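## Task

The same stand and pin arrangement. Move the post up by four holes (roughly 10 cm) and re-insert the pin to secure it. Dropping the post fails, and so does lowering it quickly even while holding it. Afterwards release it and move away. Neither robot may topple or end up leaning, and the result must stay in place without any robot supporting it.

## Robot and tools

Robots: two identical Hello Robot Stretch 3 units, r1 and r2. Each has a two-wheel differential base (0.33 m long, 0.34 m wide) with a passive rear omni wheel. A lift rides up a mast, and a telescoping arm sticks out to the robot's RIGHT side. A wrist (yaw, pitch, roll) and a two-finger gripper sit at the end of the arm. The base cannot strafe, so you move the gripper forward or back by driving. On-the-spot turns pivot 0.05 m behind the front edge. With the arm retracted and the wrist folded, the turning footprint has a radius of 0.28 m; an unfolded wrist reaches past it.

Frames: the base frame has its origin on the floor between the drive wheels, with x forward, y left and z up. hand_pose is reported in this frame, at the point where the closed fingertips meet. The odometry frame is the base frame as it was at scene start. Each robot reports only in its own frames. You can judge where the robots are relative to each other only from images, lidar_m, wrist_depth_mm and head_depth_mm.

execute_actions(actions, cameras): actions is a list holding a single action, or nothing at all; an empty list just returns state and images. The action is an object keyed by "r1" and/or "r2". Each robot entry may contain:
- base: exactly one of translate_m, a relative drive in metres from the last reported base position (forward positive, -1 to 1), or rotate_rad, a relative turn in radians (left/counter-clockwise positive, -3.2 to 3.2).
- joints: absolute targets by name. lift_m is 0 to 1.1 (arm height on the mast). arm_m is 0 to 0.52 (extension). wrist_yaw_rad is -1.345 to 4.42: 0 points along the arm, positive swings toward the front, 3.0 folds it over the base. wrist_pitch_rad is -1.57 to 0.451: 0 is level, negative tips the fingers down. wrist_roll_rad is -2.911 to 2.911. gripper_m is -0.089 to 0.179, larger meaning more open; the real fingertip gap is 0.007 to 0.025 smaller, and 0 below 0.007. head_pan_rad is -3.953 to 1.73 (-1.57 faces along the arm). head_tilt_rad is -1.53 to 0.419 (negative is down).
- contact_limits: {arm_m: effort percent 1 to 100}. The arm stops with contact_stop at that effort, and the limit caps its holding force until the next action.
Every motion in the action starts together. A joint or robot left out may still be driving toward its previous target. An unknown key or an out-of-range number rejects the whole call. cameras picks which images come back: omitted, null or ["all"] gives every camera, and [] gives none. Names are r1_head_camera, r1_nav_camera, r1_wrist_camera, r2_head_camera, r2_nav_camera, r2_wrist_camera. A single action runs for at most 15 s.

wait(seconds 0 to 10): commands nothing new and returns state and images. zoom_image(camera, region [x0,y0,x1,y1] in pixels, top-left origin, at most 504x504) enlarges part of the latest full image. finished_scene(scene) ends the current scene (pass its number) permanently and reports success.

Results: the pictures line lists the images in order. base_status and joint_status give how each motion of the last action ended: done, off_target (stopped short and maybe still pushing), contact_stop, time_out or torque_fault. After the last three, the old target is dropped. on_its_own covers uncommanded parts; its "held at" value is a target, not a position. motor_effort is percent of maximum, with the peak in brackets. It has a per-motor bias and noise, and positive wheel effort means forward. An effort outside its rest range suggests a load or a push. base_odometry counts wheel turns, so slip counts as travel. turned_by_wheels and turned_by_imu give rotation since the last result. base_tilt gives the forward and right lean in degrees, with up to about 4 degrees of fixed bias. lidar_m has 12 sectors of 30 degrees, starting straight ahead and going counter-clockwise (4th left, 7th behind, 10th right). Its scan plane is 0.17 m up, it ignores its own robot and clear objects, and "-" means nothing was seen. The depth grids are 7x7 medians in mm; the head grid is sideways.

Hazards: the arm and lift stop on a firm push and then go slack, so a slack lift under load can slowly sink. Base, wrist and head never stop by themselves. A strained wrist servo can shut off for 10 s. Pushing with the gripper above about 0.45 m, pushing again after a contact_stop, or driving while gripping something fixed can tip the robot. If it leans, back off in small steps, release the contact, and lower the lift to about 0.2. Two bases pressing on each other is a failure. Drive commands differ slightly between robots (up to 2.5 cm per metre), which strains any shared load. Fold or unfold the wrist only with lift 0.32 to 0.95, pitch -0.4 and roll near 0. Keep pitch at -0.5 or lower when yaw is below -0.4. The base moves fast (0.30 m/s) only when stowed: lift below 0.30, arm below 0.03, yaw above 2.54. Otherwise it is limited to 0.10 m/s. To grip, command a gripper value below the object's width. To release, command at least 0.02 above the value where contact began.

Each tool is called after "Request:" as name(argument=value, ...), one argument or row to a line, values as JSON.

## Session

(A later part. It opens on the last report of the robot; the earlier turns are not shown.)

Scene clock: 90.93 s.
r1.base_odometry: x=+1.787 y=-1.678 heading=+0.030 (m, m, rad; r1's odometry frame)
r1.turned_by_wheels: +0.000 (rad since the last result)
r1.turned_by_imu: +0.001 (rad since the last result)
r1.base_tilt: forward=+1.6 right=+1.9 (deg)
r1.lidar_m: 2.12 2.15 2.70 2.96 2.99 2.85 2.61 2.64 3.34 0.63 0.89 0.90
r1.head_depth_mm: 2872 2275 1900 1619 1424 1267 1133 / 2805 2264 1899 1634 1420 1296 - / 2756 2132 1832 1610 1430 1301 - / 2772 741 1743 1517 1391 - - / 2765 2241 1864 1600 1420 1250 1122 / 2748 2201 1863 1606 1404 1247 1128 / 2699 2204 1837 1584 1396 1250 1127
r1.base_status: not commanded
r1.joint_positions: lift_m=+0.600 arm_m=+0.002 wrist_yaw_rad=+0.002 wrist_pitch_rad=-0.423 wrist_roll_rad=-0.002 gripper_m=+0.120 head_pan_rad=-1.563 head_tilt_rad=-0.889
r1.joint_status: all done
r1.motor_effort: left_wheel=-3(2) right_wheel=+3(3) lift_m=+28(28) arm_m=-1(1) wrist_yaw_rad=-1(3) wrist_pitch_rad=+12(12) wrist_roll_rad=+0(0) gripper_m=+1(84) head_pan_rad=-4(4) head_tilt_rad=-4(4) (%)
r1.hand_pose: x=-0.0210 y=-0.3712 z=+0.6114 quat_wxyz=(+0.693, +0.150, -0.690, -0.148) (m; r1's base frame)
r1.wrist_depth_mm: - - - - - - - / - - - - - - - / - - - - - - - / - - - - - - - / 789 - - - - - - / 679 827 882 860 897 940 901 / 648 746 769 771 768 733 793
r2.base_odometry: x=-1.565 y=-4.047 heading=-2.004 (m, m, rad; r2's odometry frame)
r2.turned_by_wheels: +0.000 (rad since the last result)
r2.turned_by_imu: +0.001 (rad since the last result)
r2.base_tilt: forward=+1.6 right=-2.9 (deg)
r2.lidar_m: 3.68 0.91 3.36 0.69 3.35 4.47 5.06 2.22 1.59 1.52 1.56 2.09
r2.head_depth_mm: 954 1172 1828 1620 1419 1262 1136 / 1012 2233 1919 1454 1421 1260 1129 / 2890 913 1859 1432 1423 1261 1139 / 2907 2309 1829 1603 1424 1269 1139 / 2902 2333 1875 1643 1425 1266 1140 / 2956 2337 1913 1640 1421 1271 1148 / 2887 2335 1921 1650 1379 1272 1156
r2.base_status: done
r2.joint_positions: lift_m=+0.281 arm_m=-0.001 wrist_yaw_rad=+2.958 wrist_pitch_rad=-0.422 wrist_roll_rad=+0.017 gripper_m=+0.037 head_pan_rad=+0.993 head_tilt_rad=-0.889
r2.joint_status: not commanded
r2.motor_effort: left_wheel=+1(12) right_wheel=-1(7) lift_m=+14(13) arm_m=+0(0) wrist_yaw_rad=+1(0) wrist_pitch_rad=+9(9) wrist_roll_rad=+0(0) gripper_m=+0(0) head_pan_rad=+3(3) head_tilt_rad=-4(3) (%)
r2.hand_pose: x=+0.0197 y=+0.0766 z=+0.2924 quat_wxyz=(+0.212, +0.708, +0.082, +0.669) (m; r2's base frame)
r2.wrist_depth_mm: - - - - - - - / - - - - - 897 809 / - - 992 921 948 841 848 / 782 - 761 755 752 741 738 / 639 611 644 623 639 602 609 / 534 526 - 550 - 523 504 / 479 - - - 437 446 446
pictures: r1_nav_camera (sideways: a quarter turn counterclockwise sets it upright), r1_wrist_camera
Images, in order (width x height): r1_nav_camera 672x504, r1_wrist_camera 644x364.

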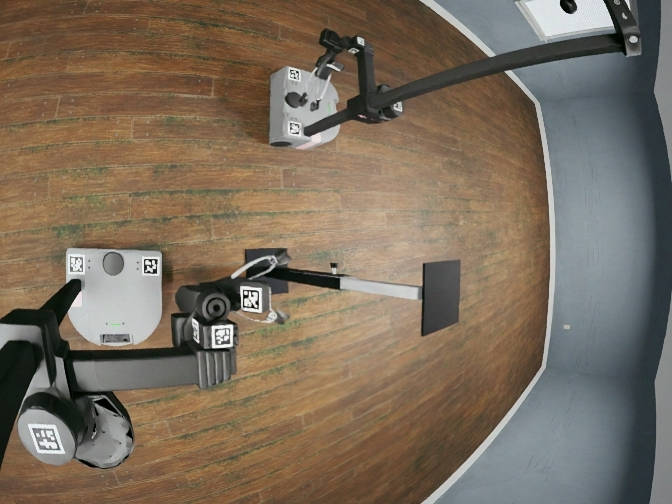

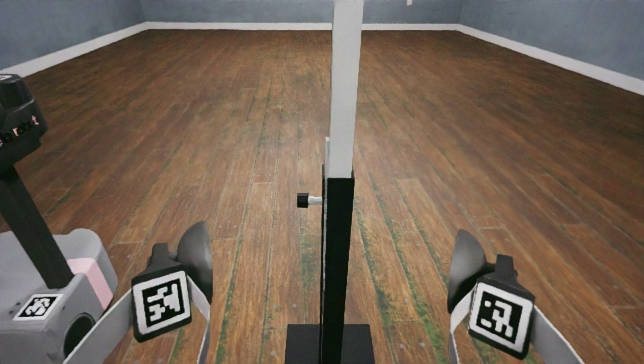

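Request:
execute_actions(
  actions=[
    {"r1":{"base":{"translate_m":-0.012},"joints":{"wrist_pitch_rad":0,"arm_m":0.17}},"r2":{"base":{"rotate_rad":3.10},"joints":{"head_pan_rad":-1.57,"head_tilt_rad":-0.95}}},
  ],
  cameras=["r1_wrist_camera"],
)

Request:
execute_actions(
  actions=[
    {"r2":{"joints":{"lift_m":0.37,"wrist_yaw_rad":0,"wrist_roll_rad":0,"gripper_m":0.07}}},
  ],
  cameras=[],
)

Request:
execute_actions(
  actions=[
    {"r2":{"joints":{"wrist_pitch_rad":0,"arm_m":0.15}}},
  ],
  cameras=["r1_head_camera","r2_head_camera","r2_wrist_camera"],
)

Scene clock: 102.97 s.
r1.base_odometry: x=+1.775 y=-1.679 heading=+0.030 (m, m, rad; r1's odometry frame)
r1.turned_by_wheels: +0.000 (rad since the last result)
r1.turned_by_imu: +0.001 (rad since the last result)
r1.base_tilt: forward=+1.7 right=+1.9 (deg)
r1.lidar_m: 2.14 2.16 2.71 2.96 2.99 2.83 2.61 2.61 3.32 0.63 3.48 0.92
r1.head_depth_mm: 2820 2289 1891 1619 1422 1272 1148 / 2831 2261 1867 1635 1460 - - / 2786 2187 1841 1646 - 1258 1158 / 2780 743 1744 1654 1359 1259 1170 / 2769 2228 1861 1595 1406 1257 1133 / 2784 2203 1846 1608 1400 1256 1127 / 2725 2206 1873 1598 1401 1242 1124
r1.base_status: done
r1.joint_positions: lift_m=+0.600 arm_m=+0.170 wrist_yaw_rad=+0.001 wrist_pitch_rad=-0.027 wrist_roll_rad=-0.002 gripper_m=+0.120 head_pan_rad=-1.563 head_tilt_rad=-0.889
r1.joint_status: all done
r1.motor_effort: left_wheel=-1(5) right_wheel=+4(5) lift_m=+28(27) arm_m=+3(3) wrist_yaw_rad=-1(1) wrist_pitch_rad=+14(14) wrist_roll_rad=+0(0) gripper_m=+0(0) head_pan_rad=-4(4) head_tilt_rad=-4(4) (%)
r1.hand_pose: x=-0.0212 y=-0.5702 z=+0.7075 quat_wxyz=(+0.708, +0.010, -0.706, -0.009) (m; r1's base frame)
r1.wrist_depth_mm: - - 254 206 220 - - / - - - - - - - / - - - 218 - - - / - - - 225 - - - / - - - 232 - - - / - - - - - - - / - - - - - - -
r2.base_odometry: x=-1.565 y=-4.047 heading=+1.095 (m, m, rad; r2's odometry frame)
r2.turned_by_wheels: +3.100 (rad since the last result)
r2.turned_by_imu: +3.075 (rad since the last result)
r2.base_tilt: forward=+1.6 right=-2.9 (deg)
r2.lidar_m: 5.04 2.33 1.61 1.51 1.54 2.00 3.68 0.92 0.92 0.70 3.31 4.30
r2.head_depth_mm: 2548 2121 1695 1555 1380 1240 1129 / 2568 2104 1781 1561 1383 1242 1156 / 2592 753 1778 1538 1375 1242 - / 2604 756 1773 1543 1372 1244 - / 2615 2142 1811 1580 1388 1246 1131 / 2588 2161 1816 1580 1397 1252 1130 / 2611 2165 1825 1580 1393 1250 1137
r2.base_status: done
r2.joint_positions: lift_m=+0.281 arm_m=-0.001 wrist_yaw_rad=+2.958 wrist_pitch_rad=-0.422 wrist_roll_rad=+0.017 gripper_m=+0.037 head_pan_rad=-1.563 head_tilt_rad=-0.939
r2.joint_status: all done
r2.motor_effort: left_wheel=-4(14) right_wheel=+3(12) lift_m=+13(13) arm_m=-1(0) wrist_yaw_rad=+0(0) wrist_pitch_rad=+9(9) wrist_roll_rad=+0(0) gripper_m=+0(0) head_pan_rad=-3(40) head_tilt_rad=-4(7) (%)
r2.hand_pose: x=+0.0197 y=+0.0766 z=+0.2924 quat_wxyz=(+0.212, +0.708, +0.082, +0.669) (m; r2's base frame)
r2.wrist_depth_mm: - - - - - - - / - - - - - - - / - - 973 958 - 941 935 / 783 - 758 747 752 749 738 / 650 610 639 624 634 603 609 / 541 538 - 542 - 514 510 / 474 - - - 445 444 447
pictures: r1_wrist_camera
Images, in order (width x height): r1_wrist_camera 644x364.

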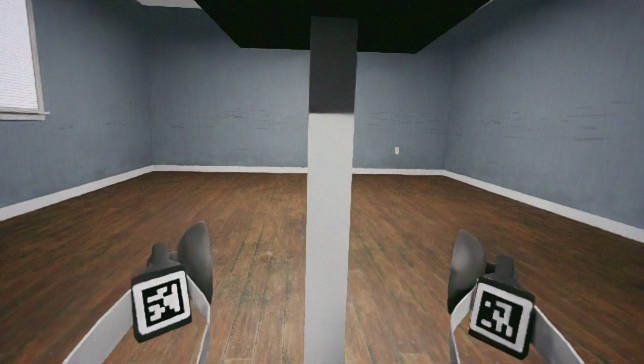

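Scene clock: 105.47 s.
r1.base_odometry: x=+1.775 y=-1.679 heading=+0.030 (m, m, rad; r1's odometry frame)
r1.turned_by_wheels: +0.000 (rad since the last result)
r1.turned_by_imu: +0.001 (rad since the last result)
r1.base_tilt: forward=+1.7 right=+1.9 (deg)
r1.lidar_m: 2.13 2.16 2.71 2.96 2.99 2.83 2.60 2.61 3.33 0.63 3.49 0.92
r1.head_depth_mm: 2803 2270 1909 1630 1429 1269 1136 / 2823 2265 1875 1609 1460 - - / 2787 2193 1849 1638 - 1256 1155 / 2811 742 1756 1646 1354 1252 1159 / 2785 2219 1866 1601 1400 1260 1128 / 2716 2199 1863 1600 1407 1248 1122 / 2716 2202 1847 1579 1396 1246 1121
r1.base_status: not commanded
r1.joint_positions: lift_m=+0.600 arm_m=+0.170 wrist_yaw_rad=+0.001 wrist_pitch_rad=-0.027 wrist_roll_rad=-0.002 gripper_m=+0.120 head_pan_rad=-1.563 head_tilt_rad=-0.889
r1.joint_status: not commanded
r1.motor_effort: left_wheel=-1(1) right_wheel=+3(3) lift_m=+28(27) arm_m=+2(2) wrist_yaw_rad=+0(1) wrist_pitch_rad=+14(14) wrist_roll_rad=+0(0) gripper_m=+0(0) head_pan_rad=-4(4) head_tilt_rad=-5(4) (%)
r1.hand_pose: x=-0.0212 y=-0.5702 z=+0.7075 quat_wxyz=(+0.708, +0.010, -0.706, -0.009) (m; r1's base frame)
r1.wrist_depth_mm: - - 258 208 219 - - / - - - - - - - / - - - 218 - - - / - - - 224 - - - / - - - 232 - - - / - - - - - - - / - - - - - - -
r2.base_odometry: x=-1.565 y=-4.047 heading=+1.095 (m, m, rad; r2's odometry frame)
r2.turned_by_wheels: +0.000 (rad since the last result)
r2.turned_by_imu: +0.000 (rad since the last result)
r2.base_tilt: forward=+1.6 right=-2.9 (deg)
r2.lidar_m: 5.04 2.33 1.61 1.52 1.54 2.01 3.67 0.91 0.91 0.70 3.31 4.27
r2.head_depth_mm: 2556 2122 1696 1562 1378 1239 1124 / 2593 2112 1758 1569 1394 1239 - / 2604 755 1762 1540 1380 1241 - / 2595 757 1780 1546 1374 1265 1140 / 2585 2148 1820 1580 1388 1248 1134 / 2628 2140 1823 1579 1397 1248 1132 / 2612 2150 1823 1578 1399 1253 1134
r2.base_status: not commanded
r2.joint_positions: lift_m=+0.369 arm_m=-0.001 wrist_yaw_rad=+0.003 wrist_pitch_rad=-0.421 wrist_roll_rad=+0.005 gripper_m=+0.070 head_pan_rad=-1.563 head_tilt_rad=-0.939
r2.joint_status: all done
r2.motor_effort: left_wheel=-4(4) right_wheel=+3(3) lift_m=+37(35) arm_m=-1(0) wrist_yaw_rad=-2(3) wrist_pitch_rad=+9(9) wrist_roll_rad=-2(1) gripper_m=+0(96) head_pan_rad=-3(3) head_tilt_rad=-4(4) (%)
r2.hand_pose: x=-0.0209 y=-0.3675 z=+0.3814 quat_wxyz=(+0.690, +0.149, -0.693, -0.148) (m; r2's base frame)
r2.wrist_depth_mm: - - - - - - - / - - - - - - - / - - - - - - - / 953 943 941 883 908 914 664 / 782 761 781 713 793 736 641 / 653 641 - 631 633 621 599 / 558 568 537 556 554 550 547
pictures: none
No camera images: the call's "cameras" was empty. Leave "cameras" out to get every camera's image.

Scene clock: 107.83 s.
r1.base_odometry: x=+1.775 y=-1.679 heading=+0.030 (m, m, rad; r1's odometry frame)
r1.turned_by_wheels: +0.000 (rad since the last result)
r1.turned_by_imu: +0.001 (rad since the last result)
r1.base_tilt: forward=+1.6 right=+1.9 (deg)
r1.lidar_m: 2.13 2.16 2.71 2.96 3.00 2.82 2.60 2.62 3.32 0.63 3.49 0.92
r1.head_depth_mm: 2850 2250 1904 1624 1417 1269 1141 / 2836 2247 1889 1634 1460 - - / 2809 2176 1831 1633 - 1254 1153 / 2794 741 1756 1648 1351 1257 1159 / 2731 2210 1867 1608 1396 1255 1129 / 2777 2219 1859 1535 1404 1254 1123 / 2680 2205 1845 1509 1398 1251 1125
r1.base_status: not commanded
r1.joint_positions: lift_m=+0.600 arm_m=+0.170 wrist_yaw_rad=+0.001 wrist_pitch_rad=-0.027 wrist_roll_rad=-0.002 gripper_m=+0.120 head_pan_rad=-1.563 head_tilt_rad=-0.889
r1.joint_status: not commanded
r1.motor_effort: left_wheel=-2(1) right_wheel=+3(3) lift_m=+27(27) arm_m=+2(3) wrist_yaw_rad=+0(0) wrist_pitch_rad=+14(14) wrist_roll_rad=+0(0) gripper_m=+1(0) head_pan_rad=-3(4) head_tilt_rad=-4(4) (%)
r1.hand_pose: x=-0.0212 y=-0.5702 z=+0.7075 quat_wxyz=(+0.708, +0.010, -0.706, -0.009) (m; r1's base frame)
r1.wrist_depth_mm: - - 257 208 219 - - / - - - - - - - / - - - 219 - - - / - - - 225 - - - / - - - 233 - - - / - - - - - - - / - - - - - - -
r2.base_odometry: x=-1.565 y=-4.047 heading=+1.095 (m, m, rad; r2's odometry frame)
r2.turned_by_wheels: +0.000 (rad since the last result)
r2.turned_by_imu: +0.000 (rad since the last result)
r2.base_tilt: forward=+1.6 right=-2.9 (deg)
r2.lidar_m: 5.05 2.33 1.61 1.52 1.55 2.01 3.67 0.91 0.91 0.69 3.31 4.29
r2.head_depth_mm: 2566 2105 1687 1559 1381 1239 1122 / 2564 2124 1771 1571 1386 1246 - / 2600 752 1767 1565 1412 1210 1157 / 2594 755 1770 1540 1392 1234 1158 / 2603 2140 1824 1571 1391 1244 1133 / 2623 2149 1820 1585 1394 1248 1131 / 2628 2149 1821 1572 1396 1255 1135
r2.base_status: not commanded
r2.joint_positions: lift_m=+0.369 arm_m=+0.150 wrist_yaw_rad=+0.001 wrist_pitch_rad=-0.025 wrist_roll_rad=+0.005 gripper_m=+0.070 head_pan_rad=-1.563 head_tilt_rad=-0.939
r2.joint_status: all done
r2.motor_effort: left_wheel=-3(4) right_wheel=+2(2) lift_m=+36(37) arm_m=+4(5) wrist_yaw_rad=-1(3) wrist_pitch_rad=+11(12) wrist_roll_rad=-2(2) gripper_m=+0(0) head_pan_rad=-3(3) head_tilt_rad=-4(4) (%)
r2.hand_pose: x=-0.0211 y=-0.5502 z=+0.4775 quat_wxyz=(+0.706, +0.010, -0.709, -0.009) (m; r2's base frame)
r2.wrist_depth_mm: - - - - - - - / - - - - - - - / - - - - - - - / - - - 313 - - - / - - - - - - - / - - - - - - - / 920 897 855 807 870 870 851
pictures: r1_head_camera (sideways: a quarter turn clockwise sets it upright), r2_head_camera (sideways: a quarter turn clockwise sets it upright), r2_wrist_camera
Images, in order (width x height): r1_head_camera 896x504, r2_head_camera 896x504, r2_wrist_camera 644x364.

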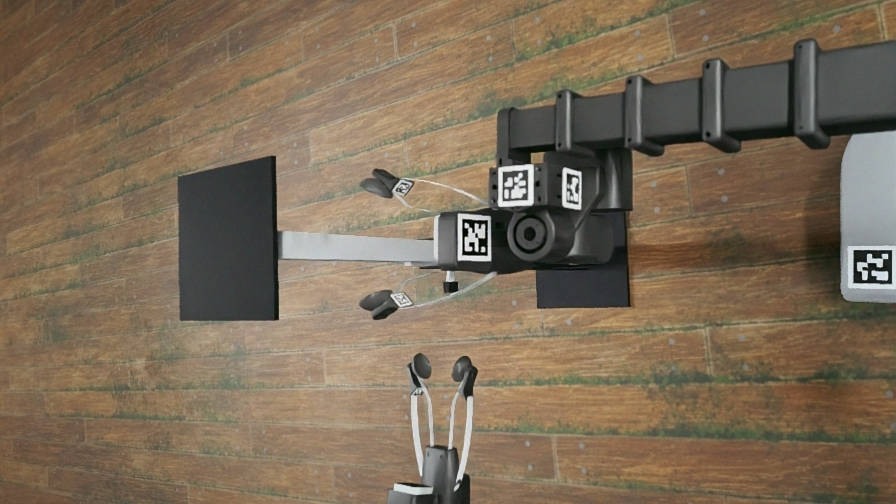

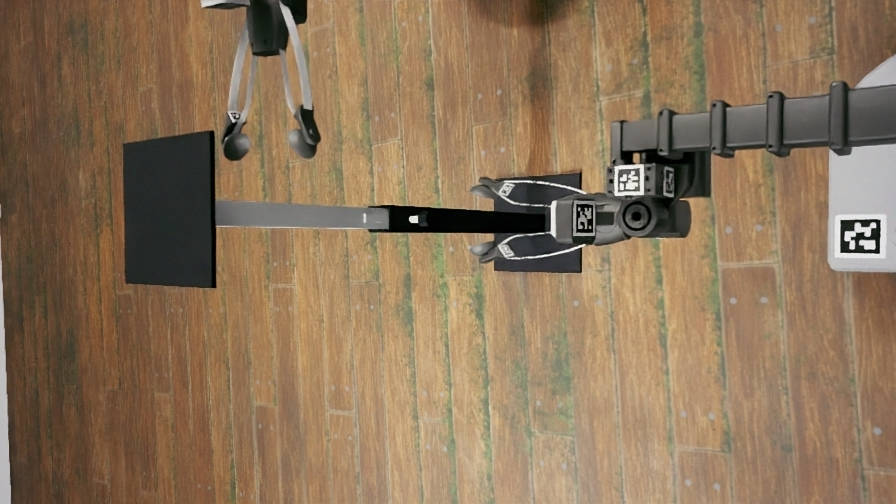

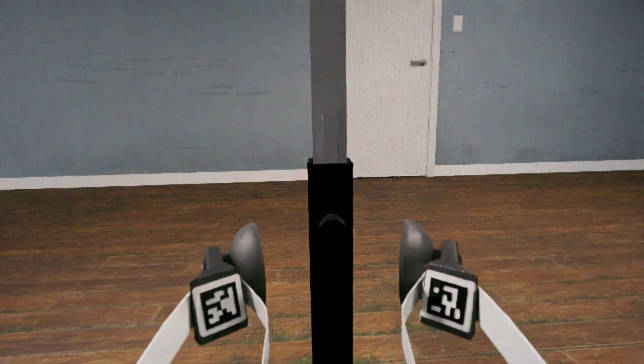

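Request:
execute_actions(
  actions=[
    {"r1":{"joints":{"arm_m":0.261,"gripper_m":0.07}},"r2":{"joints":{"lift_m":0.35,"arm_m":0.25,"gripper_m":0.06}}},
  ],
  cameras=["r1_head_camera","r1_wrist_camera","r2_head_camera","r2_wrist_camera"],
)

Scene clock: 116.37 s.
r1.base_odometry: x=+1.775 y=-1.679 heading=+0.030 (m, m, rad; r1's odometry frame)
r1.turned_by_wheels: +0.000 (rad since the last result)
r1.turned_by_imu: +0.001 (rad since the last result)
r1.base_tilt: forward=+1.6 right=+1.9 (deg)
r1.lidar_m: 2.14 2.16 2.71 2.96 2.99 2.83 2.60 2.61 3.31 0.63 3.51 0.92
r1.head_depth_mm: 2814 2290 1888 1637 1426 1267 1142 / 2838 2256 1885 1647 1449 - - / 2754 2208 1845 - 1388 1253 1157 / 2771 741 847 1523 1364 1261 1151 / 2770 2198 1860 1573 1410 1255 1132 / 2744 2193 1849 1525 1405 1256 1118 / 2733 2214 1861 1513 1408 1242 1126
r1.base_status: not commanded
r1.joint_positions: lift_m=+0.600 arm_m=+0.261 wrist_yaw_rad=+0.001 wrist_pitch_rad=-0.027 wrist_roll_rad=-0.002 gripper_m=+0.070 head_pan_rad=-1.563 head_tilt_rad=-0.889
r1.joint_status: all done
r1.motor_effort: left_wheel=-1(0) right_wheel=+3(3) lift_m=+27(27) arm_m=+3(2) wrist_yaw_rad=+0(0) wrist_pitch_rad=+13(14) wrist_roll_rad=+0(0) gripper_m=+0(83) head_pan_rad=-4(4) head_tilt_rad=-4(4) (%)
r1.hand_pose: x=-0.0212 y=-0.6612 z=+0.7075 quat_wxyz=(+0.708, +0.010, -0.706, -0.009) (m; r1's base frame)
r1.wrist_depth_mm: - - - 122 - - - / - - - 125 - - - / - - - 128 - - - / - - - 132 - - - / - - - 135 - - - / - - - 140 - - - / - - - 144 - - -
r2.base_odometry: x=-1.565 y=-4.047 heading=+1.095 (m, m, rad; r2's odometry frame)
r2.turned_by_wheels: +0.000 (rad since the last result)
r2.turned_by_imu: -0.001 (rad since the last result)
r2.base_tilt: forward=+1.6 right=-2.8 (deg)
r2.lidar_m: 5.05 2.33 1.61 1.52 1.55 2.02 3.68 0.91 0.92 0.69 3.31 4.30
r2.head_depth_mm: 2547 2017 1723 1563 1379 1239 1123 / 2561 2132 1734 1557 1389 1241 1137 / 2586 753 1770 1544 1412 1242 1160 / 2582 756 1780 1545 1372 1247 1154 / 2591 2136 1813 1582 1390 1243 1131 / 2629 2134 1821 1579 1393 1245 1132 / 2609 2149 1823 1583 1396 1252 1129
r2.base_status: not commanded
r2.joint_positions: lift_m=+0.351 arm_m=+0.250 wrist_yaw_rad=+0.001 wrist_pitch_rad=-0.025 wrist_roll_rad=+0.005 gripper_m=+0.060 head_pan_rad=-1.563 head_tilt_rad=-0.939
r2.joint_status: all done
r2.motor_effort: left_wheel=-3(4) right_wheel=+3(3) lift_m=+13(32) arm_m=+4(6) wrist_yaw_rad=-1(1) wrist_pitch_rad=+11(11) wrist_roll_rad=-1(1) gripper_m=+0(53) head_pan_rad=-2(3) head_tilt_rad=-4(4) (%)
r2.hand_pose: x=-0.0211 y=-0.6502 z=+0.4588 quat_wxyz=(+0.706, +0.010, -0.709, -0.009) (m; r2's base frame)
r2.wrist_depth_mm: - - - 200 - - - / - - - 205 - - - / - - - 210 - - - / - - - 205 - - - / - - - 211 - - - / - - - 219 - - - / 872 857 833 226 831 828 818
pictures: r1_head_camera (sideways: a quarter turn clockwise sets it upright), r1_wrist_camera, r2_head_camera (sideways: a quarter turn clockwise sets it upright), r2_wrist_camera
Images, in order (width x height): r1_head_camera 896x504, r1_wrist_camera 644x364, r2_head_camera 896x504, r2_wrist_camera 644x364.

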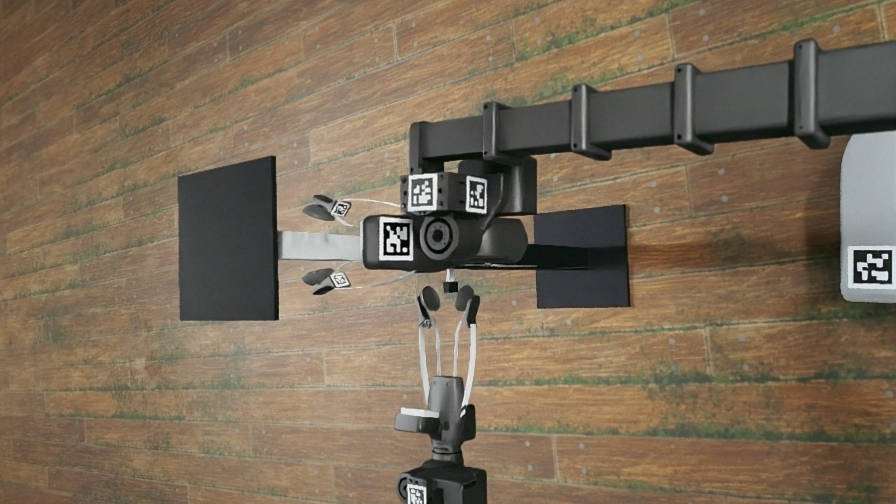

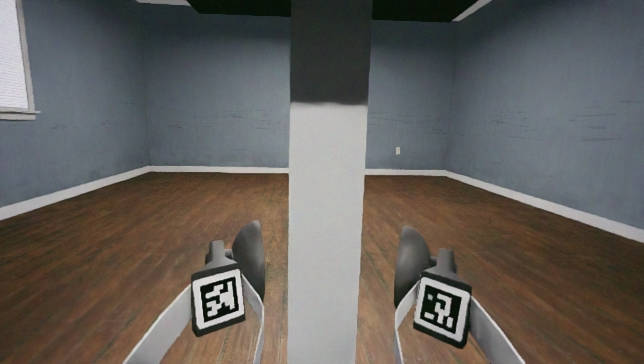

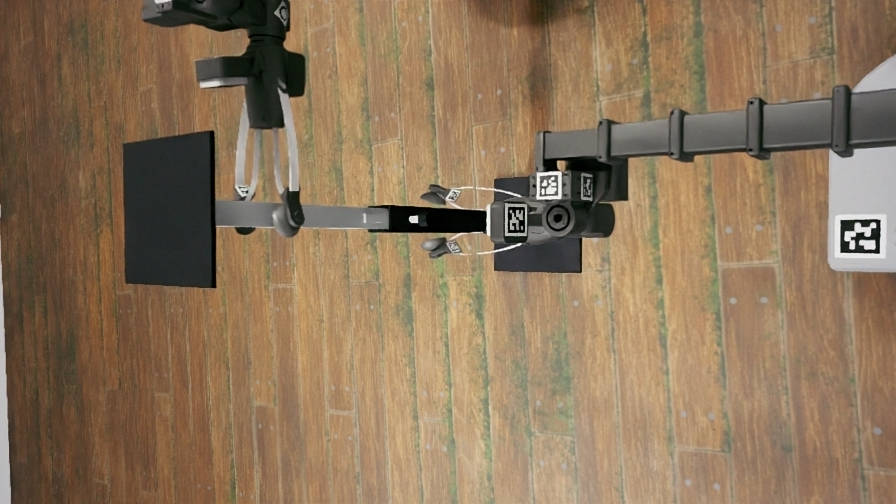

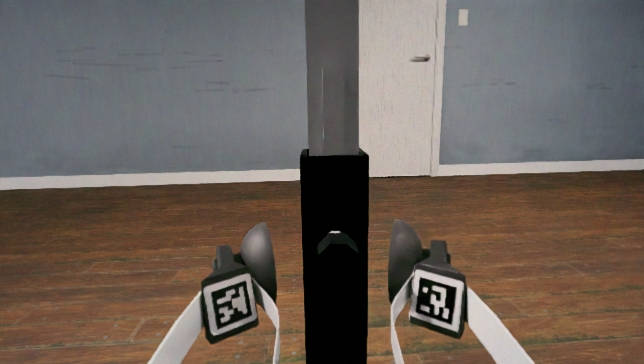

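Request:
execute_actions(
  actions=[
    {"r1":{"joints":{"arm_m":0.256,"gripper_m":-0.04}},"r2":{"joints":{"lift_m":0.343,"arm_m":0.277,"gripper_m":0.05}}},
  ],
  cameras=["r1_head_camera","r1_wrist_camera","r2_head_camera","r2_wrist_camera"],
)

Request:
zoom_image(
  camera="r1_head_camera",
  region=[390,240,510,330],
)

Scene clock: 124.87 s.
r1.base_odometry: x=+1.775 y=-1.679 heading=+0.030 (m, m, rad; r1's odometry frame)
r1.turned_by_wheels: +0.000 (rad since the last result)
r1.turned_by_imu: +0.001 (rad since the last result)
r1.base_tilt: forward=+1.7 right=+1.9 (deg)
r1.lidar_m: 2.13 2.16 2.71 2.95 3.00 2.83 2.60 2.62 3.32 0.63 3.49 0.92
r1.head_depth_mm: 2816 2254 1886 1626 1430 1260 1140 / 2811 2275 1885 1664 1441 - - / 2785 2177 1842 - 1397 1257 1157 / 2758 740 823 1105 1368 1261 1157 / 2756 2183 1864 1579 1392 1250 1126 / 2748 2214 1849 1504 1400 1255 1128 / 2746 2199 1827 955 1408 1244 1128
r1.base_status: not commanded
r1.joint_positions: lift_m=+0.600 arm_m=+0.257 wrist_yaw_rad=+0.005 wrist_pitch_rad=-0.026 wrist_roll_rad=-0.002 gripper_m=-0.039 head_pan_rad=-1.563 head_tilt_rad=-0.889
r1.joint_status: all done
r1.motor_effort: left_wheel=+1(2) right_wheel=-2(3) lift_m=+27(28) arm_m=-8(9) wrist_yaw_rad=-4(4) wrist_pitch_rad=+13(14) wrist_roll_rad=+0(0) gripper_m=-23(99) head_pan_rad=-4(4) head_tilt_rad=-4(4) (%)
r1.hand_pose: x=-0.0201 y=-0.6571 z=+0.7079 quat_wxyz=(+0.708, +0.011, -0.706, -0.007) (m; r1's base frame)
r1.wrist_depth_mm: - - - 124 - - - / - - - 128 - - - / - - - 131 - - - / - - - 135 - - - / - - - 138 - - - / - - - 142 - - - / - - - 147 - - -
r2.base_odometry: x=-1.565 y=-4.047 heading=+1.095 (m, m, rad; r2's odometry frame)
r2.turned_by_wheels: +0.000 (rad since the last result)
r2.turned_by_imu: -0.001 (rad since the last result)
r2.base_tilt: forward=+1.6 right=-2.8 (deg)
r2.lidar_m: 5.04 2.33 1.61 1.52 1.55 2.01 3.68 0.91 0.92 0.70 3.31 4.28
r2.head_depth_mm: 2540 2022 1724 1562 1387 1238 1128 / 2576 2109 1727 1567 1375 1237 1141 / 2573 750 1733 1546 - 1243 1159 / 2603 757 1769 1552 1373 1244 1157 / 2620 2134 1818 1576 1388 1250 1131 / 2594 2154 1827 1580 1394 1247 1136 / 2614 2168 1817 1583 1400 1246 1133
r2.base_status: not commanded
r2.joint_positions: lift_m=+0.344 arm_m=+0.277 wrist_yaw_rad=+0.001 wrist_pitch_rad=-0.025 wrist_roll_rad=+0.005 gripper_m=+0.050 head_pan_rad=-1.563 head_tilt_rad=-0.939
r2.joint_status: all done
r2.motor_effort: left_wheel=-4(4) right_wheel=+3(3) lift_m=+13(13) arm_m=+5(6) wrist_yaw_rad=-1(2) wrist_pitch_rad=+11(11) wrist_roll_rad=-1(2) gripper_m=+0(53) head_pan_rad=-2(3) head_tilt_rad=-4(4) (%)
r2.hand_pose: x=-0.0211 y=-0.6772 z=+0.4518 quat_wxyz=(+0.706, +0.010, -0.709, -0.009) (m; r2's base frame)
r2.wrist_depth_mm: - - - 171 - - - / - - - 176 - - - / - - - 180 - - - / - - - 179 - - - / - - - 182 - - - / - - - 187 - - - / 854 852 806 195 835 825 820
pictures: r1_head_camera (sideways: a quarter turn clockwise sets it upright), r1_wrist_camera, r2_head_camera (sideways: a quarter turn clockwise sets it upright), r2_wrist_camera
Images, in order (width x height): r1_head_camera 896x504, r1_wrist_camera 644x364, r2_head_camera 896x504, r2_wrist_camera 644x364.

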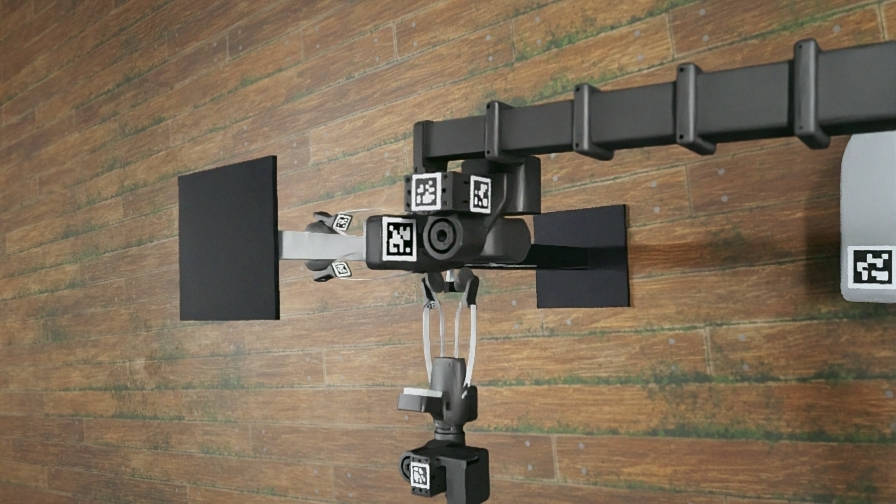

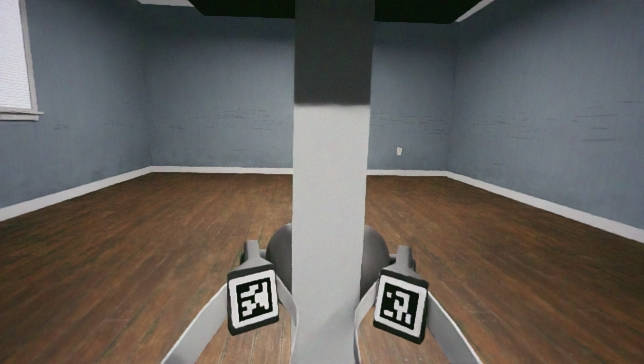

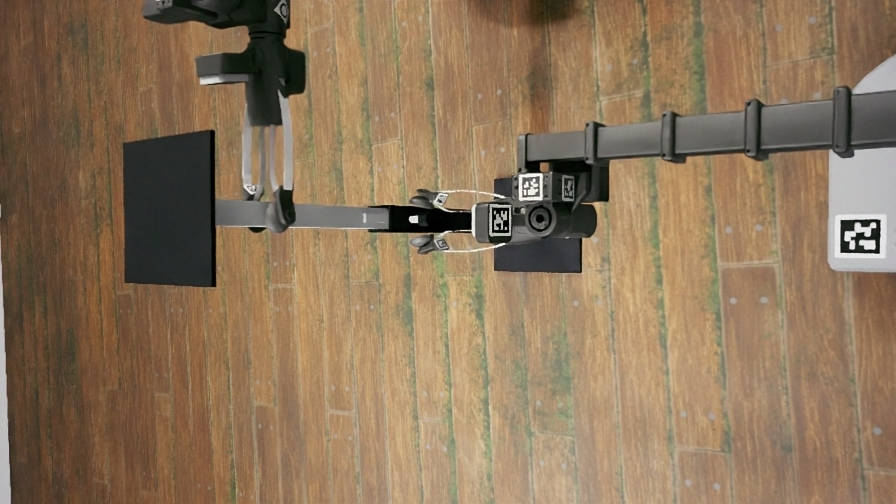

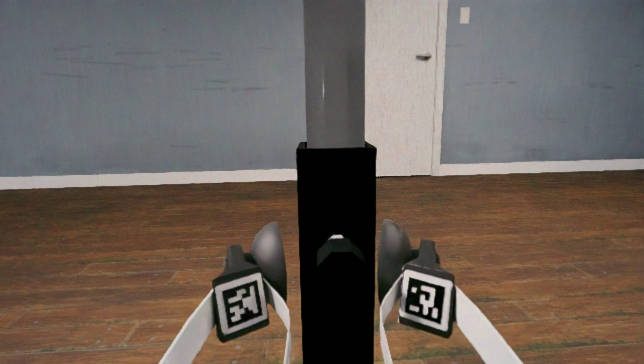

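Region (390, 240, 510, 330) of r1_head_camera's 896x504 image, scaled by 4.200, with more detail than that image has; it fills the top 378 rows of this view, and the rest is white.

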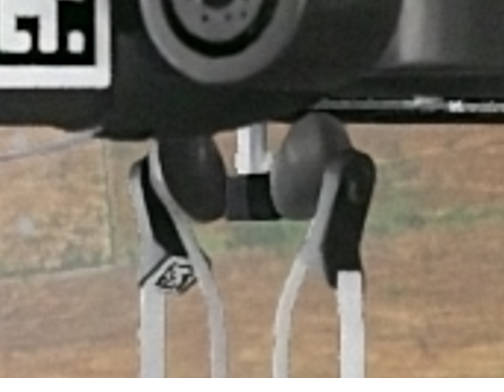

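Request:
execute_actions(
  actions=[
    {"r1":{"joints":{"arm_m":0.259,"lift_m":0.614}},"r2":{"joints":{"lift_m":0.339,"arm_m":0.274,"gripper_m":-0.055}}},
  ],
  cameras=["r2_wrist_camera"],
)

Request:
execute_actions(
  actions=[
    {"r2":{"joints":{"arm_m":0.262}}},
  ],
  cameras=["r1_head_camera","r2_wrist_camera"],
)

Request:
zoom_image(
  camera="r1_head_camera",
  region=[390,240,510,330],
)

Scene clock: 136.30 s.
r1.base_odometry: x=+1.775 y=-1.679 heading=+0.030 (m, m, rad; r1's odometry frame)
r1.turned_by_wheels: +0.000 (rad since the last result)
r1.turned_by_imu: +0.001 (rad since the last result)
r1.base_tilt: forward=+1.6 right=+1.9 (deg)
r1.lidar_m: 2.13 2.15 2.72 2.96 2.99 2.84 2.60 2.62 3.32 0.63 3.50 0.92
r1.head_depth_mm: 2812 2279 1890 1631 1428 1271 1138 / 2801 2242 1879 1648 1453 - - / 2805 2181 1831 - 1389 1261 1163 / 2792 740 821 1325 1359 1255 1165 / 2756 2211 1855 1577 1406 1251 1127 / 2761 2189 1867 1507 1400 1251 1124 / 2754 2184 1847 955 1402 1242 1119
r1.base_status: not commanded
r1.joint_positions: lift_m=+0.614 arm_m=+0.259 wrist_yaw_rad=+0.005 wrist_pitch_rad=-0.074 wrist_roll_rad=-0.002 gripper_m=-0.030 head_pan_rad=-1.563 head_tilt_rad=-0.889
r1.joint_status: all done
r1.on_its_own: gripper_m is held at -0.031, not at your -0.040, by its stall guard, which is not easing now; wrist_pitch_rad is at rest, and its effort (+37) is outside its rest range (-20 to +32)
r1.motor_effort: left_wheel=+1(1) right_wheel=-2(2) lift_m=+32(33) arm_m=-4(6) wrist_yaw_rad=-4(4) wrist_pitch_rad=+37(38) wrist_roll_rad=+0(0) gripper_m=-21(20) head_pan_rad=-4(4) head_tilt_rad=-4(4) (%)
r1.hand_pose: x=-0.0201 y=-0.6579 z=+0.7092 quat_wxyz=(+0.708, +0.028, -0.705, -0.025) (m; r1's base frame)
r1.wrist_depth_mm: - - - 119 - - - / - - - 123 - - - / - - - 127 - - - / - - - 132 - - - / - - - 137 - - - / - - - 142 - - - / - - - 149 - - -
r2.base_odometry: x=-1.565 y=-4.047 heading=+1.095 (m, m, rad; r2's odometry frame)
r2.turned_by_wheels: +0.000 (rad since the last result)
r2.turned_by_imu: -0.001 (rad since the last result)
r2.base_tilt: forward=+1.6 right=-2.9 (deg)
r2.lidar_m: 5.07 2.33 1.61 1.52 1.54 2.01 3.68 0.91 0.92 0.69 3.30 4.29
r2.head_depth_mm: 2556 822 1772 1564 1376 1236 1122 / 2571 2070 1726 1562 1391 1239 1139 / 2592 753 1734 1570 - 1237 1161 / 2605 756 1787 1559 1366 1242 1162 / 2614 2142 1806 1581 1391 1246 1131 / 2592 2157 1823 1577 1396 1246 1131 / 2616 2155 1835 1588 1403 1249 1134
r2.base_status: not commanded
r2.joint_positions: lift_m=+0.340 arm_m=+0.274 wrist_yaw_rad=-0.007 wrist_pitch_rad=-0.026 wrist_roll_rad=+0.005 gripper_m=-0.053 head_pan_rad=-1.563 head_tilt_rad=-0.939
r2.joint_status: all done
r2.motor_effort: left_wheel=-7(6) right_wheel=+7(8) lift_m=+14(13) arm_m=-4(5) wrist_yaw_rad=+7(8) wrist_pitch_rad=+11(11) wrist_roll_rad=-2(1) gripper_m=-33(100) head_pan_rad=-3(3) head_tilt_rad=-4(4) (%)
r2.hand_pose: x=-0.0233 y=-0.6748 z=+0.4476 quat_wxyz=(+0.706, +0.007, -0.709, -0.012) (m; r2's base frame)
r2.wrist_depth_mm: - - - 174 - - - / - - - 179 - - - / - - - 178 - - - / - - - 179 - - - / - - - 183 - - - / - - - 191 - - - / 857 847 807 199 765 811 821
pictures: r2_wrist_camera
Images, in order (width x height): r2_wrist_camera 644x364.

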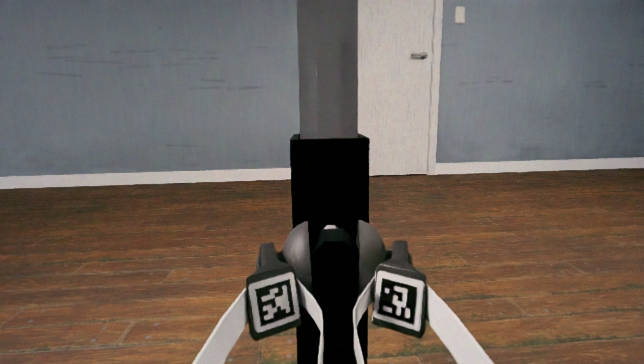

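Scene clock: 137.17 s.
r1.base_odometry: x=+1.775 y=-1.679 heading=+0.030 (m, m, rad; r1's odometry frame)
r1.turned_by_wheels: +0.000 (rad since the last result)
r1.turned_by_imu: +0.000 (rad since the last result)
r1.base_tilt: forward=+1.6 right=+2.0 (deg)
r1.lidar_m: 2.14 2.16 2.72 2.96 2.99 2.83 2.60 2.62 3.33 0.63 3.49 0.92
r1.head_depth_mm: 2862 2263 1860 1625 1424 1275 1140 / 2791 2258 1879 1644 1451 - - / 2804 2174 1828 - 1391 1265 1161 / 2751 741 823 1330 1367 1255 1162 / 2738 2201 1865 1575 1411 1253 1136 / 2744 2232 1863 1537 1396 1245 1124 / 2721 2194 1854 1015 1408 1246 1127
r1.base_status: not commanded
r1.joint_positions: lift_m=+0.614 arm_m=+0.259 wrist_yaw_rad=+0.005 wrist_pitch_rad=-0.074 wrist_roll_rad=-0.002 gripper_m=-0.030 head_pan_rad=-1.563 head_tilt_rad=-0.889
r1.joint_status: not commanded
r1.on_its_own: gripper_m is held at -0.031, not at your -0.040, by its stall guard, which is not easing now; wrist_pitch_rad is at rest, and its effort (+37) is outside its rest range (-20 to +32)
r1.motor_effort: left_wheel=+1(2) right_wheel=-2(2) lift_m=+32(32) arm_m=-4(4) wrist_yaw_rad=-4(3) wrist_pitch_rad=+37(37) wrist_roll_rad=+0(0) gripper_m=-21(20) head_pan_rad=-4(4) head_tilt_rad=-3(4) (%)
r1.hand_pose: x=-0.0201 y=-0.6579 z=+0.7092 quat_wxyz=(+0.708, +0.028, -0.705, -0.025) (m; r1's base frame)
r1.wrist_depth_mm: - - - 119 - - - / - - - 123 - - - / - - - 127 - - - / - - - 132 - - - / - - - 137 - - - / - - - 142 - - - / - - - 149 - - -
r2.base_odometry: x=-1.565 y=-4.047 heading=+1.095 (m, m, rad; r2's odometry frame)
r2.turned_by_wheels: +0.000 (rad since the last result)
r2.turned_by_imu: +0.000 (rad since the last result)
r2.base_tilt: forward=+1.6 right=-2.9 (deg)
r2.lidar_m: 5.04 2.33 1.61 1.52 1.54 2.02 3.67 0.92 0.91 0.70 3.30 4.28
r2.head_depth_mm: 2558 820 1758 1561 1380 1238 1124 / 2579 2063 1722 1569 1386 1240 1139 / 2596 753 1725 1570 1376 1240 1156 / 2612 757 1781 1551 1381 1239 1156 / 2608 2127 1803 1577 1389 1241 1130 / 2629 2138 1831 1578 1393 1247 1131 / 2623 2154 1831 1581 1394 1252 1129
r2.base_status: not commanded
r2.joint_positions: lift_m=+0.339 arm_m=+0.263 wrist_yaw_rad=-0.007 wrist_pitch_rad=-0.026 wrist_roll_rad=+0.005 gripper_m=-0.050 head_pan_rad=-1.563 head_tilt_rad=-0.939
r2.joint_status: all done
r2.motor_effort: left_wheel=-6(7) right_wheel=+7(6) lift_m=+15(15) arm_m=-6(16) wrist_yaw_rad=+8(7) wrist_pitch_rad=+11(11) wrist_roll_rad=-1(1) gripper_m=-31(32) head_pan_rad=-3(3) head_tilt_rad=-3(4) (%)
r2.hand_pose: x=-0.0233 y=-0.6630 z=+0.4476 quat_wxyz=(+0.706, +0.007, -0.709, -0.012) (m; r2's base frame)
r2.wrist_depth_mm: - - - 185 - - - / - - - 191 - - - / - - - 190 - - - / - - - 191 - - - / - - - 196 - - - / - - - 204 - - - / 858 864 814 212 773 819 817
pictures: r1_head_camera (sideways: a quarter turn clockwise sets it upright), r2_wrist_camera
Images, in order (width x height): r1_head_camera 896x504, r2_wrist_camera 644x364.

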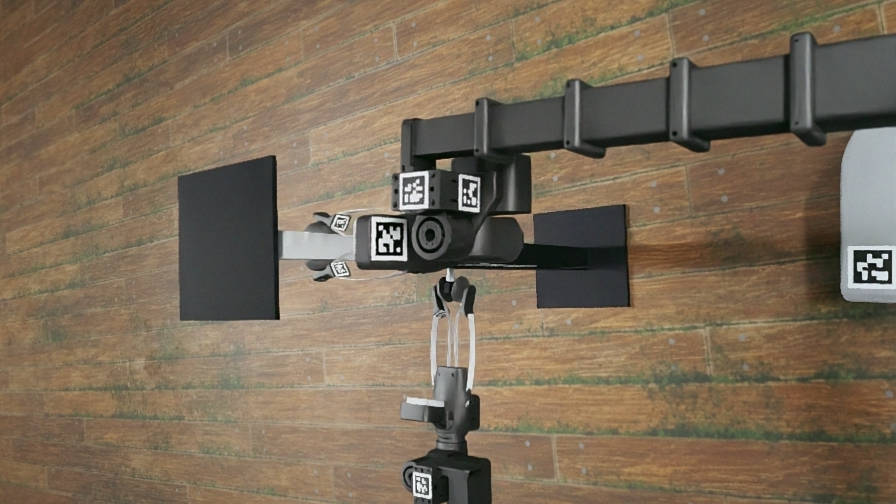

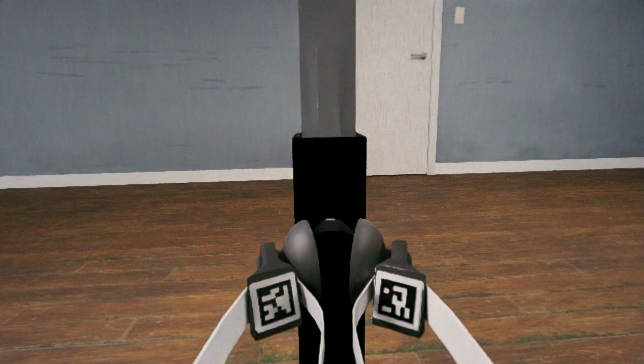

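Region (390, 240, 510, 330) of r1_head_camera's 896x504 image, scaled by 4.200, with more detail than that image has; it fills the top 378 rows of this view, and the rest is white.

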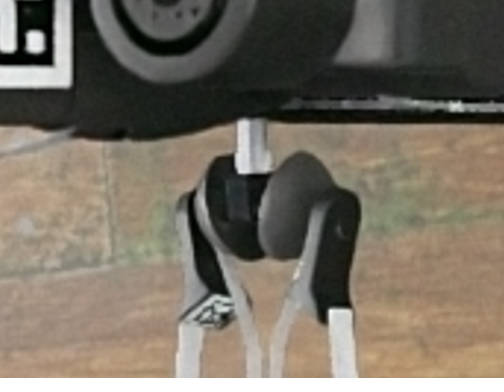

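Request:
execute_actions(
  actions=[
    {"r2":{"base":{"translate_m":-0.003},"joints":{"gripper_m":0.042,"lift_m":0.345,"arm_m":0.284}}},
  ],
  cameras=["r2_wrist_camera"],
)

Request:
execute_actions(
  actions=[
    {"r2":{"joints":{"gripper_m":-0.065}}},
  ],
  cameras=["r2_wrist_camera"],
)

Request:
execute_actions(
  actions=[
    {"r2":{"joints":{"arm_m":0.274}}},
  ],
  cameras=["r1_head_camera","r2_wrist_camera"],
)

Request:
zoom_image(
  camera="r1_head_camera",
  region=[390,240,510,330],
)

Scene clock: 149.97 s.
r1.base_odometry: x=+1.775 y=-1.679 heading=+0.030 (m, m, rad; r1's odometry frame)
r1.turned_by_wheels: +0.000 (rad since the last result)
r1.turned_by_imu: +0.001 (rad since the last result)
r1.base_tilt: forward=+1.6 right=+2.0 (deg)
r1.lidar_m: 2.14 2.16 2.72 2.96 2.99 2.83 2.60 2.62 3.32 0.63 3.50 0.92
r1.head_depth_mm: 2822 2253 1910 1628 1424 1270 1139 / 2806 2242 1893 1647 1440 - - / 2810 2196 1826 - 1394 1256 1156 / 2793 741 824 1106 1366 1254 1161 / 2760 2225 1864 1551 1403 1249 1135 / 2732 2212 1841 1534 1401 1245 1129 / 2682 2207 1831 998 1397 1244 1128
r1.base_status: not commanded
r1.joint_positions: lift_m=+0.614 arm_m=+0.259 wrist_yaw_rad=+0.005 wrist_pitch_rad=-0.074 wrist_roll_rad=-0.002 gripper_m=-0.030 head_pan_rad=-1.563 head_tilt_rad=-0.889
r1.joint_status: not commanded
r1.on_its_own: gripper_m is held at -0.031, not at your -0.040, by its stall guard, which is not easing now; wrist_pitch_rad is at rest, and its effort (+37) is outside its rest range (-20 to +32)
r1.motor_effort: left_wheel=+1(1) right_wheel=-3(2) lift_m=+32(32) arm_m=-4(4) wrist_yaw_rad=-3(4) wrist_pitch_rad=+37(37) wrist_roll_rad=+0(0) gripper_m=-21(20) head_pan_rad=-4(4) head_tilt_rad=-4(4) (%)
r1.hand_pose: x=-0.0201 y=-0.6579 z=+0.7092 quat_wxyz=(+0.708, +0.028, -0.705, -0.025) (m; r1's base frame)
r1.wrist_depth_mm: - - - 119 - - - / - - - 123 - - - / - - - 128 - - - / - - - 131 - - - / - - - 136 - - - / - - - 142 - - - / - - - 149 - - -
r2.base_odometry: x=-1.566 y=-4.050 heading=+1.095 (m, m, rad; r2's odometry frame)
r2.turned_by_wheels: +0.000 (rad since the last result)
r2.turned_by_imu: -0.002 (rad since the last result)
r2.base_tilt: forward=+1.6 right=-2.9 (deg)
r2.lidar_m: 5.04 2.33 1.61 1.52 1.55 2.01 3.66 0.91 0.91 0.70 3.31 4.30
r2.head_depth_mm: 2586 821 1756 1562 1384 1239 1122 / 2589 2127 1724 1566 1380 1245 1140 / 2591 755 1736 1559 1341 1241 1155 / 2606 758 1781 1556 1366 1247 1162 / 2617 2162 1833 1583 1391 1245 1131 / 2603 2146 1827 1586 1394 1249 1133 / 2609 2162 1819 1588 1398 1250 1136
r2.base_status: done
r2.joint_positions: lift_m=+0.345 arm_m=+0.282 wrist_yaw_rad=-0.002 wrist_pitch_rad=-0.045 wrist_roll_rad=+0.005 gripper_m=+0.042 head_pan_rad=-1.563 head_tilt_rad=-0.939
r2.joint_status: all done
r2.on_its_own: arm_m is at rest, and its effort (+31) is outside its rest range (-14 to +14)
r2.motor_effort: left_wheel=-7(13) right_wheel=+5(6) lift_m=+34(39) arm_m=+31(34) wrist_yaw_rad=+1(7) wrist_pitch_rad=+19(19) wrist_roll_rad=-2(1) gripper_m=+6(96) head_pan_rad=-3(3) head_tilt_rad=-4(5) (%)
r2.hand_pose: x=-0.0219 y=-0.6816 z=+0.4477 quat_wxyz=(+0.705, +0.015, -0.708, -0.017) (m; r2's base frame)
r2.wrist_depth_mm: - - - 167 - - - / - - - 172 - - - / - - - 174 - - - / - - - 174 - - - / - - - 176 - - - / - - - 146 - - - / 827 829 786 192 771 793 803
pictures: r2_wrist_camera
Images, in order (width x height): r2_wrist_camera 644x364.

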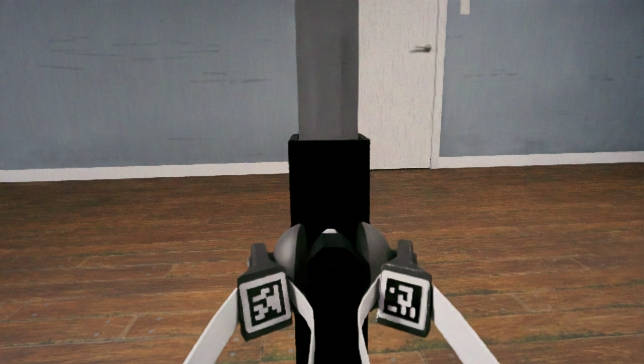

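Scene clock: 151.80 s.
r1.base_odometry: x=+1.775 y=-1.679 heading=+0.030 (m, m, rad; r1's odometry frame)
r1.turned_by_wheels: +0.000 (rad since the last result)
r1.turned_by_imu: +0.000 (rad since the last result)
r1.base_tilt: forward=+1.6 right=+1.9 (deg)
r1.lidar_m: 2.13 2.15 2.72 2.96 2.98 2.83 2.60 2.62 3.33 0.63 3.52 0.92
r1.head_depth_mm: 2821 2257 1890 1629 1419 1262 1143 / 2813 2235 1894 1660 1451 - - / 2801 2187 1831 - 1392 1254 1161 / 2780 742 824 1324 1366 1251 1159 / 2769 2220 1856 1599 1409 1251 1128 / 2720 2207 1858 1512 1403 1245 1135 / 2715 2179 1855 986 1394 1242 1122
r1.base_status: not commanded
r1.joint_positions: lift_m=+0.614 arm_m=+0.259 wrist_yaw_rad=+0.005 wrist_pitch_rad=-0.074 wrist_roll_rad=-0.002 gripper_m=-0.030 head_pan_rad=-1.563 head_tilt_rad=-0.889
r1.joint_status: not commanded
r1.on_its_own: gripper_m is held at -0.031, not at your -0.040, by its stall guard, which is not easing now; wrist_pitch_rad is at rest, and its effort (+37) is outside its rest range (-20 to +32)
r1.motor_effort: left_wheel=+1(1) right_wheel=-2(3) lift_m=+32(32) arm_m=-4(4) wrist_yaw_rad=-3(4) wrist_pitch_rad=+37(37) wrist_roll_rad=+0(0) gripper_m=-20(20) head_pan_rad=-4(3) head_tilt_rad=-4(4) (%)
r1.hand_pose: x=-0.0201 y=-0.6579 z=+0.7092 quat_wxyz=(+0.708, +0.028, -0.705, -0.025) (m; r1's base frame)
r1.wrist_depth_mm: - - - 119 - - - / - - - 123 - - - / - - - 127 - - - / - - - 132 - - - / - - - 137 - - - / - - - 142 - - - / - - - 148 - - -
r2.base_odometry: x=-1.566 y=-4.050 heading=+1.095 (m, m, rad; r2's odometry frame)
r2.turned_by_wheels: +0.000 (rad since the last result)
r2.turned_by_imu: -0.009 (rad since the last result)
r2.base_tilt: forward=+1.5 right=-3.0 (deg)
r2.lidar_m: 5.06 2.35 1.61 1.52 1.54 2.00 3.67 0.91 0.91 0.70 3.30 4.24
r2.head_depth_mm: 2583 836 1771 1564 1387 1239 1124 / 2600 2125 1739 1569 1386 1238 1140 / 2600 756 1784 1579 1343 1244 1158 / 2615 761 1783 1535 1361 1245 1160 / 2634 2096 1834 1585 1393 1244 1129 / 2646 2173 1831 1582 1398 1251 1135 / 2621 2171 1829 1589 1399 1252 1133
r2.base_status: not commanded
r2.joint_positions: lift_m=+0.345 arm_m=+0.282 wrist_yaw_rad=+0.013 wrist_pitch_rad=-0.051 wrist_roll_rad=+0.005 gripper_m=-0.063 head_pan_rad=-1.563 head_tilt_rad=-0.939
r2.joint_status: all done
r2.on_its_own: arm_m is at rest, and its effort (+33) is outside its rest range (-14 to +14); wrist_yaw_rad is at rest, and its effort (-13) is outside its rest range (-12 to +12)
r2.motor_effort: left_wheel=-3(8) right_wheel=+1(6) lift_m=+34(34) arm_m=+33(33) wrist_yaw_rad=-13(16) wrist_pitch_rad=+22(22) wrist_roll_rad=-2(2) gripper_m=-37(100) head_pan_rad=-3(2) head_tilt_rad=-4(4) (%)
r2.hand_pose: x=-0.0182 y=-0.6812 z=+0.4461 quat_wxyz=(+0.705, +0.023, -0.708, -0.014) (m; r2's base frame)
r2.wrist_depth_mm: - - - 167 - - - / - - - 173 - - - / - - - 176 - - - / - - - 175 - - - / - - - 179 - - - / - - - 148 - 997 - / 808 824 779 196 775 797 783
pictures: r2_wrist_camera
Images, in order (width x height): r2_wrist_camera 644x364.

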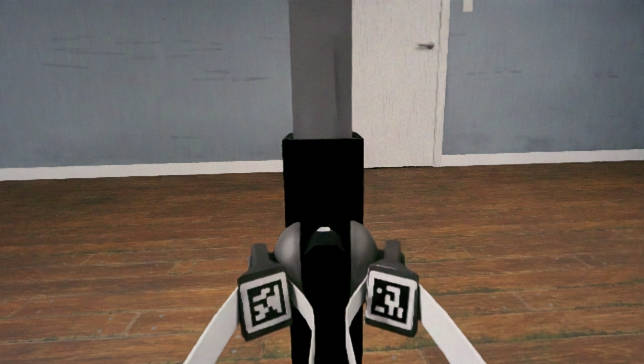

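Scene clock: 152.80 s.
r1.base_odometry: x=+1.775 y=-1.679 heading=+0.030 (m, m, rad; r1's odometry frame)
r1.turned_by_wheels: +0.000 (rad since the last result)
r1.turned_by_imu: +0.000 (rad since the last result)
r1.base_tilt: forward=+1.6 right=+1.9 (deg)
r1.lidar_m: 2.13 2.16 2.72 2.96 2.99 2.83 2.61 2.62 3.32 0.63 3.49 0.92
r1.head_depth_mm: 2817 2264 1897 1631 1426 1260 1140 / 2776 2257 1875 1659 1442 - - / 2752 2170 1836 - 1398 1258 1155 / 2786 741 823 1335 1364 1255 1157 / 2769 2220 1841 1599 1402 1256 1135 / 2724 2219 1845 1498 1407 1246 1132 / 2704 2191 1845 948 1405 1245 1121
r1.base_status: not commanded
r1.joint_positions: lift_m=+0.614 arm_m=+0.259 wrist_yaw_rad=+0.005 wrist_pitch_rad=-0.074 wrist_roll_rad=-0.002 gripper_m=-0.030 head_pan_rad=-1.563 head_tilt_rad=-0.889
r1.joint_status: not commanded
r1.on_its_own: gripper_m is held at -0.031, not at your -0.040, by its stall guard, which is not easing now; wrist_pitch_rad is at rest, and its effort (+37) is outside its rest range (-20 to +32)
r1.motor_effort: left_wheel=+1(1) right_wheel=-2(2) lift_m=+32(32) arm_m=-4(4) wrist_yaw_rad=-4(4) wrist_pitch_rad=+37(37) wrist_roll_rad=+0(0) gripper_m=-21(21) head_pan_rad=-4(3) head_tilt_rad=-4(5) (%)
r1.hand_pose: x=-0.0201 y=-0.6579 z=+0.7092 quat_wxyz=(+0.708, +0.028, -0.705, -0.025) (m; r1's base frame)
r1.wrist_depth_mm: - - - 119 - - - / - - - 123 - - - / - - - 127 - - - / - - - 132 - - - / - - - 137 - - - / - - - 142 - - - / - - - 149 - - -
r2.base_odometry: x=-1.566 y=-4.050 heading=+1.096 (m, m, rad; r2's odometry frame)
r2.turned_by_wheels: +0.000 (rad since the last result)
r2.turned_by_imu: +0.000 (rad since the last result)
r2.base_tilt: forward=+1.6 right=-2.8 (deg)
r2.lidar_m: 5.03 2.35 1.62 1.52 1.54 2.00 3.67 0.91 0.91 0.69 3.30 4.23
r2.head_depth_mm: 2550 854 1754 1565 1376 1238 1120 / 2558 2106 1733 1562 1388 1241 1135 / 2575 750 1767 1571 - 1240 1157 / 2604 754 1774 1528 1367 1240 1155 / 2619 2086 1806 1566 1389 1247 1130 / 2594 2151 1826 1580 1399 1244 1131 / 2602 2149 1824 1586 1401 1252 1134
r2.base_status: not commanded
r2.joint_positions: lift_m=+0.345 arm_m=+0.275 wrist_yaw_rad=+0.016 wrist_pitch_rad=-0.043 wrist_roll_rad=+0.005 gripper_m=-0.057 head_pan_rad=-1.563 head_tilt_rad=-0.939
r2.joint_status: all done
r2.on_its_own: gripper_m is held at -0.058, not at your -0.065, by its stall guard, which is still easing; wrist_yaw_rad is at rest, and its effort (-16) is outside its rest range (-12 to +12)
r2.motor_effort: left_wheel=+8(9) right_wheel=-10(10) lift_m=+33(34) arm_m=-14(31) wrist_yaw_rad=-16(16) wrist_pitch_rad=+18(22) wrist_roll_rad=-1(2) gripper_m=-19(37) head_pan_rad=-2(3) head_tilt_rad=-3(4) (%)
r2.hand_pose: x=-0.0174 y=-0.6749 z=+0.4481 quat_wxyz=(+0.706, +0.021, -0.708, -0.010) (m; r2's base frame)
r2.wrist_depth_mm: - - - 170 - - - / - - - 176 - - - / - - - 180 - - - / - - - 179 - - - / - - - 182 - - - / - - - 148 - - 993 / 816 809 768 198 760 810 790
pictures: r1_head_camera (sideways: a quarter turn clockwise sets it upright), r2_wrist_camera
Images, in order (width x height): r1_head_camera 896x504, r2_wrist_camera 644x364.

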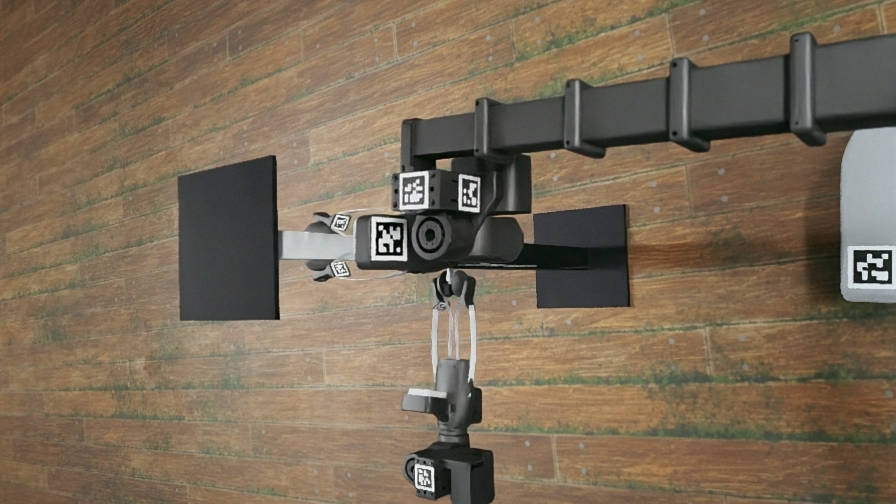

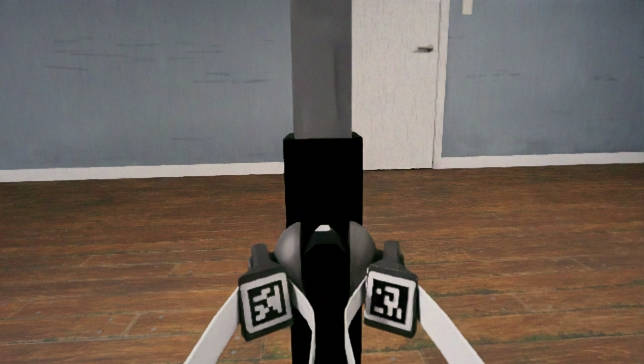

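Region (390, 240, 510, 330) of r1_head_camera's 896x504 image, scaled by 4.200, with more detail than that image has; it fills the top 378 rows of this view, and the rest is white.

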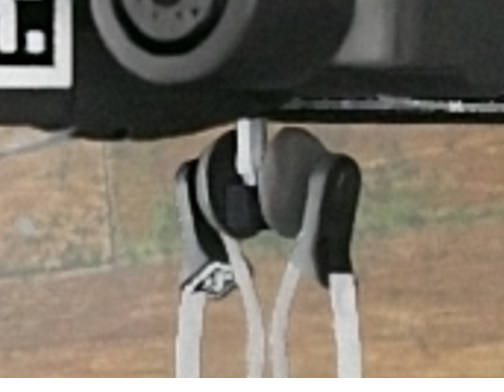

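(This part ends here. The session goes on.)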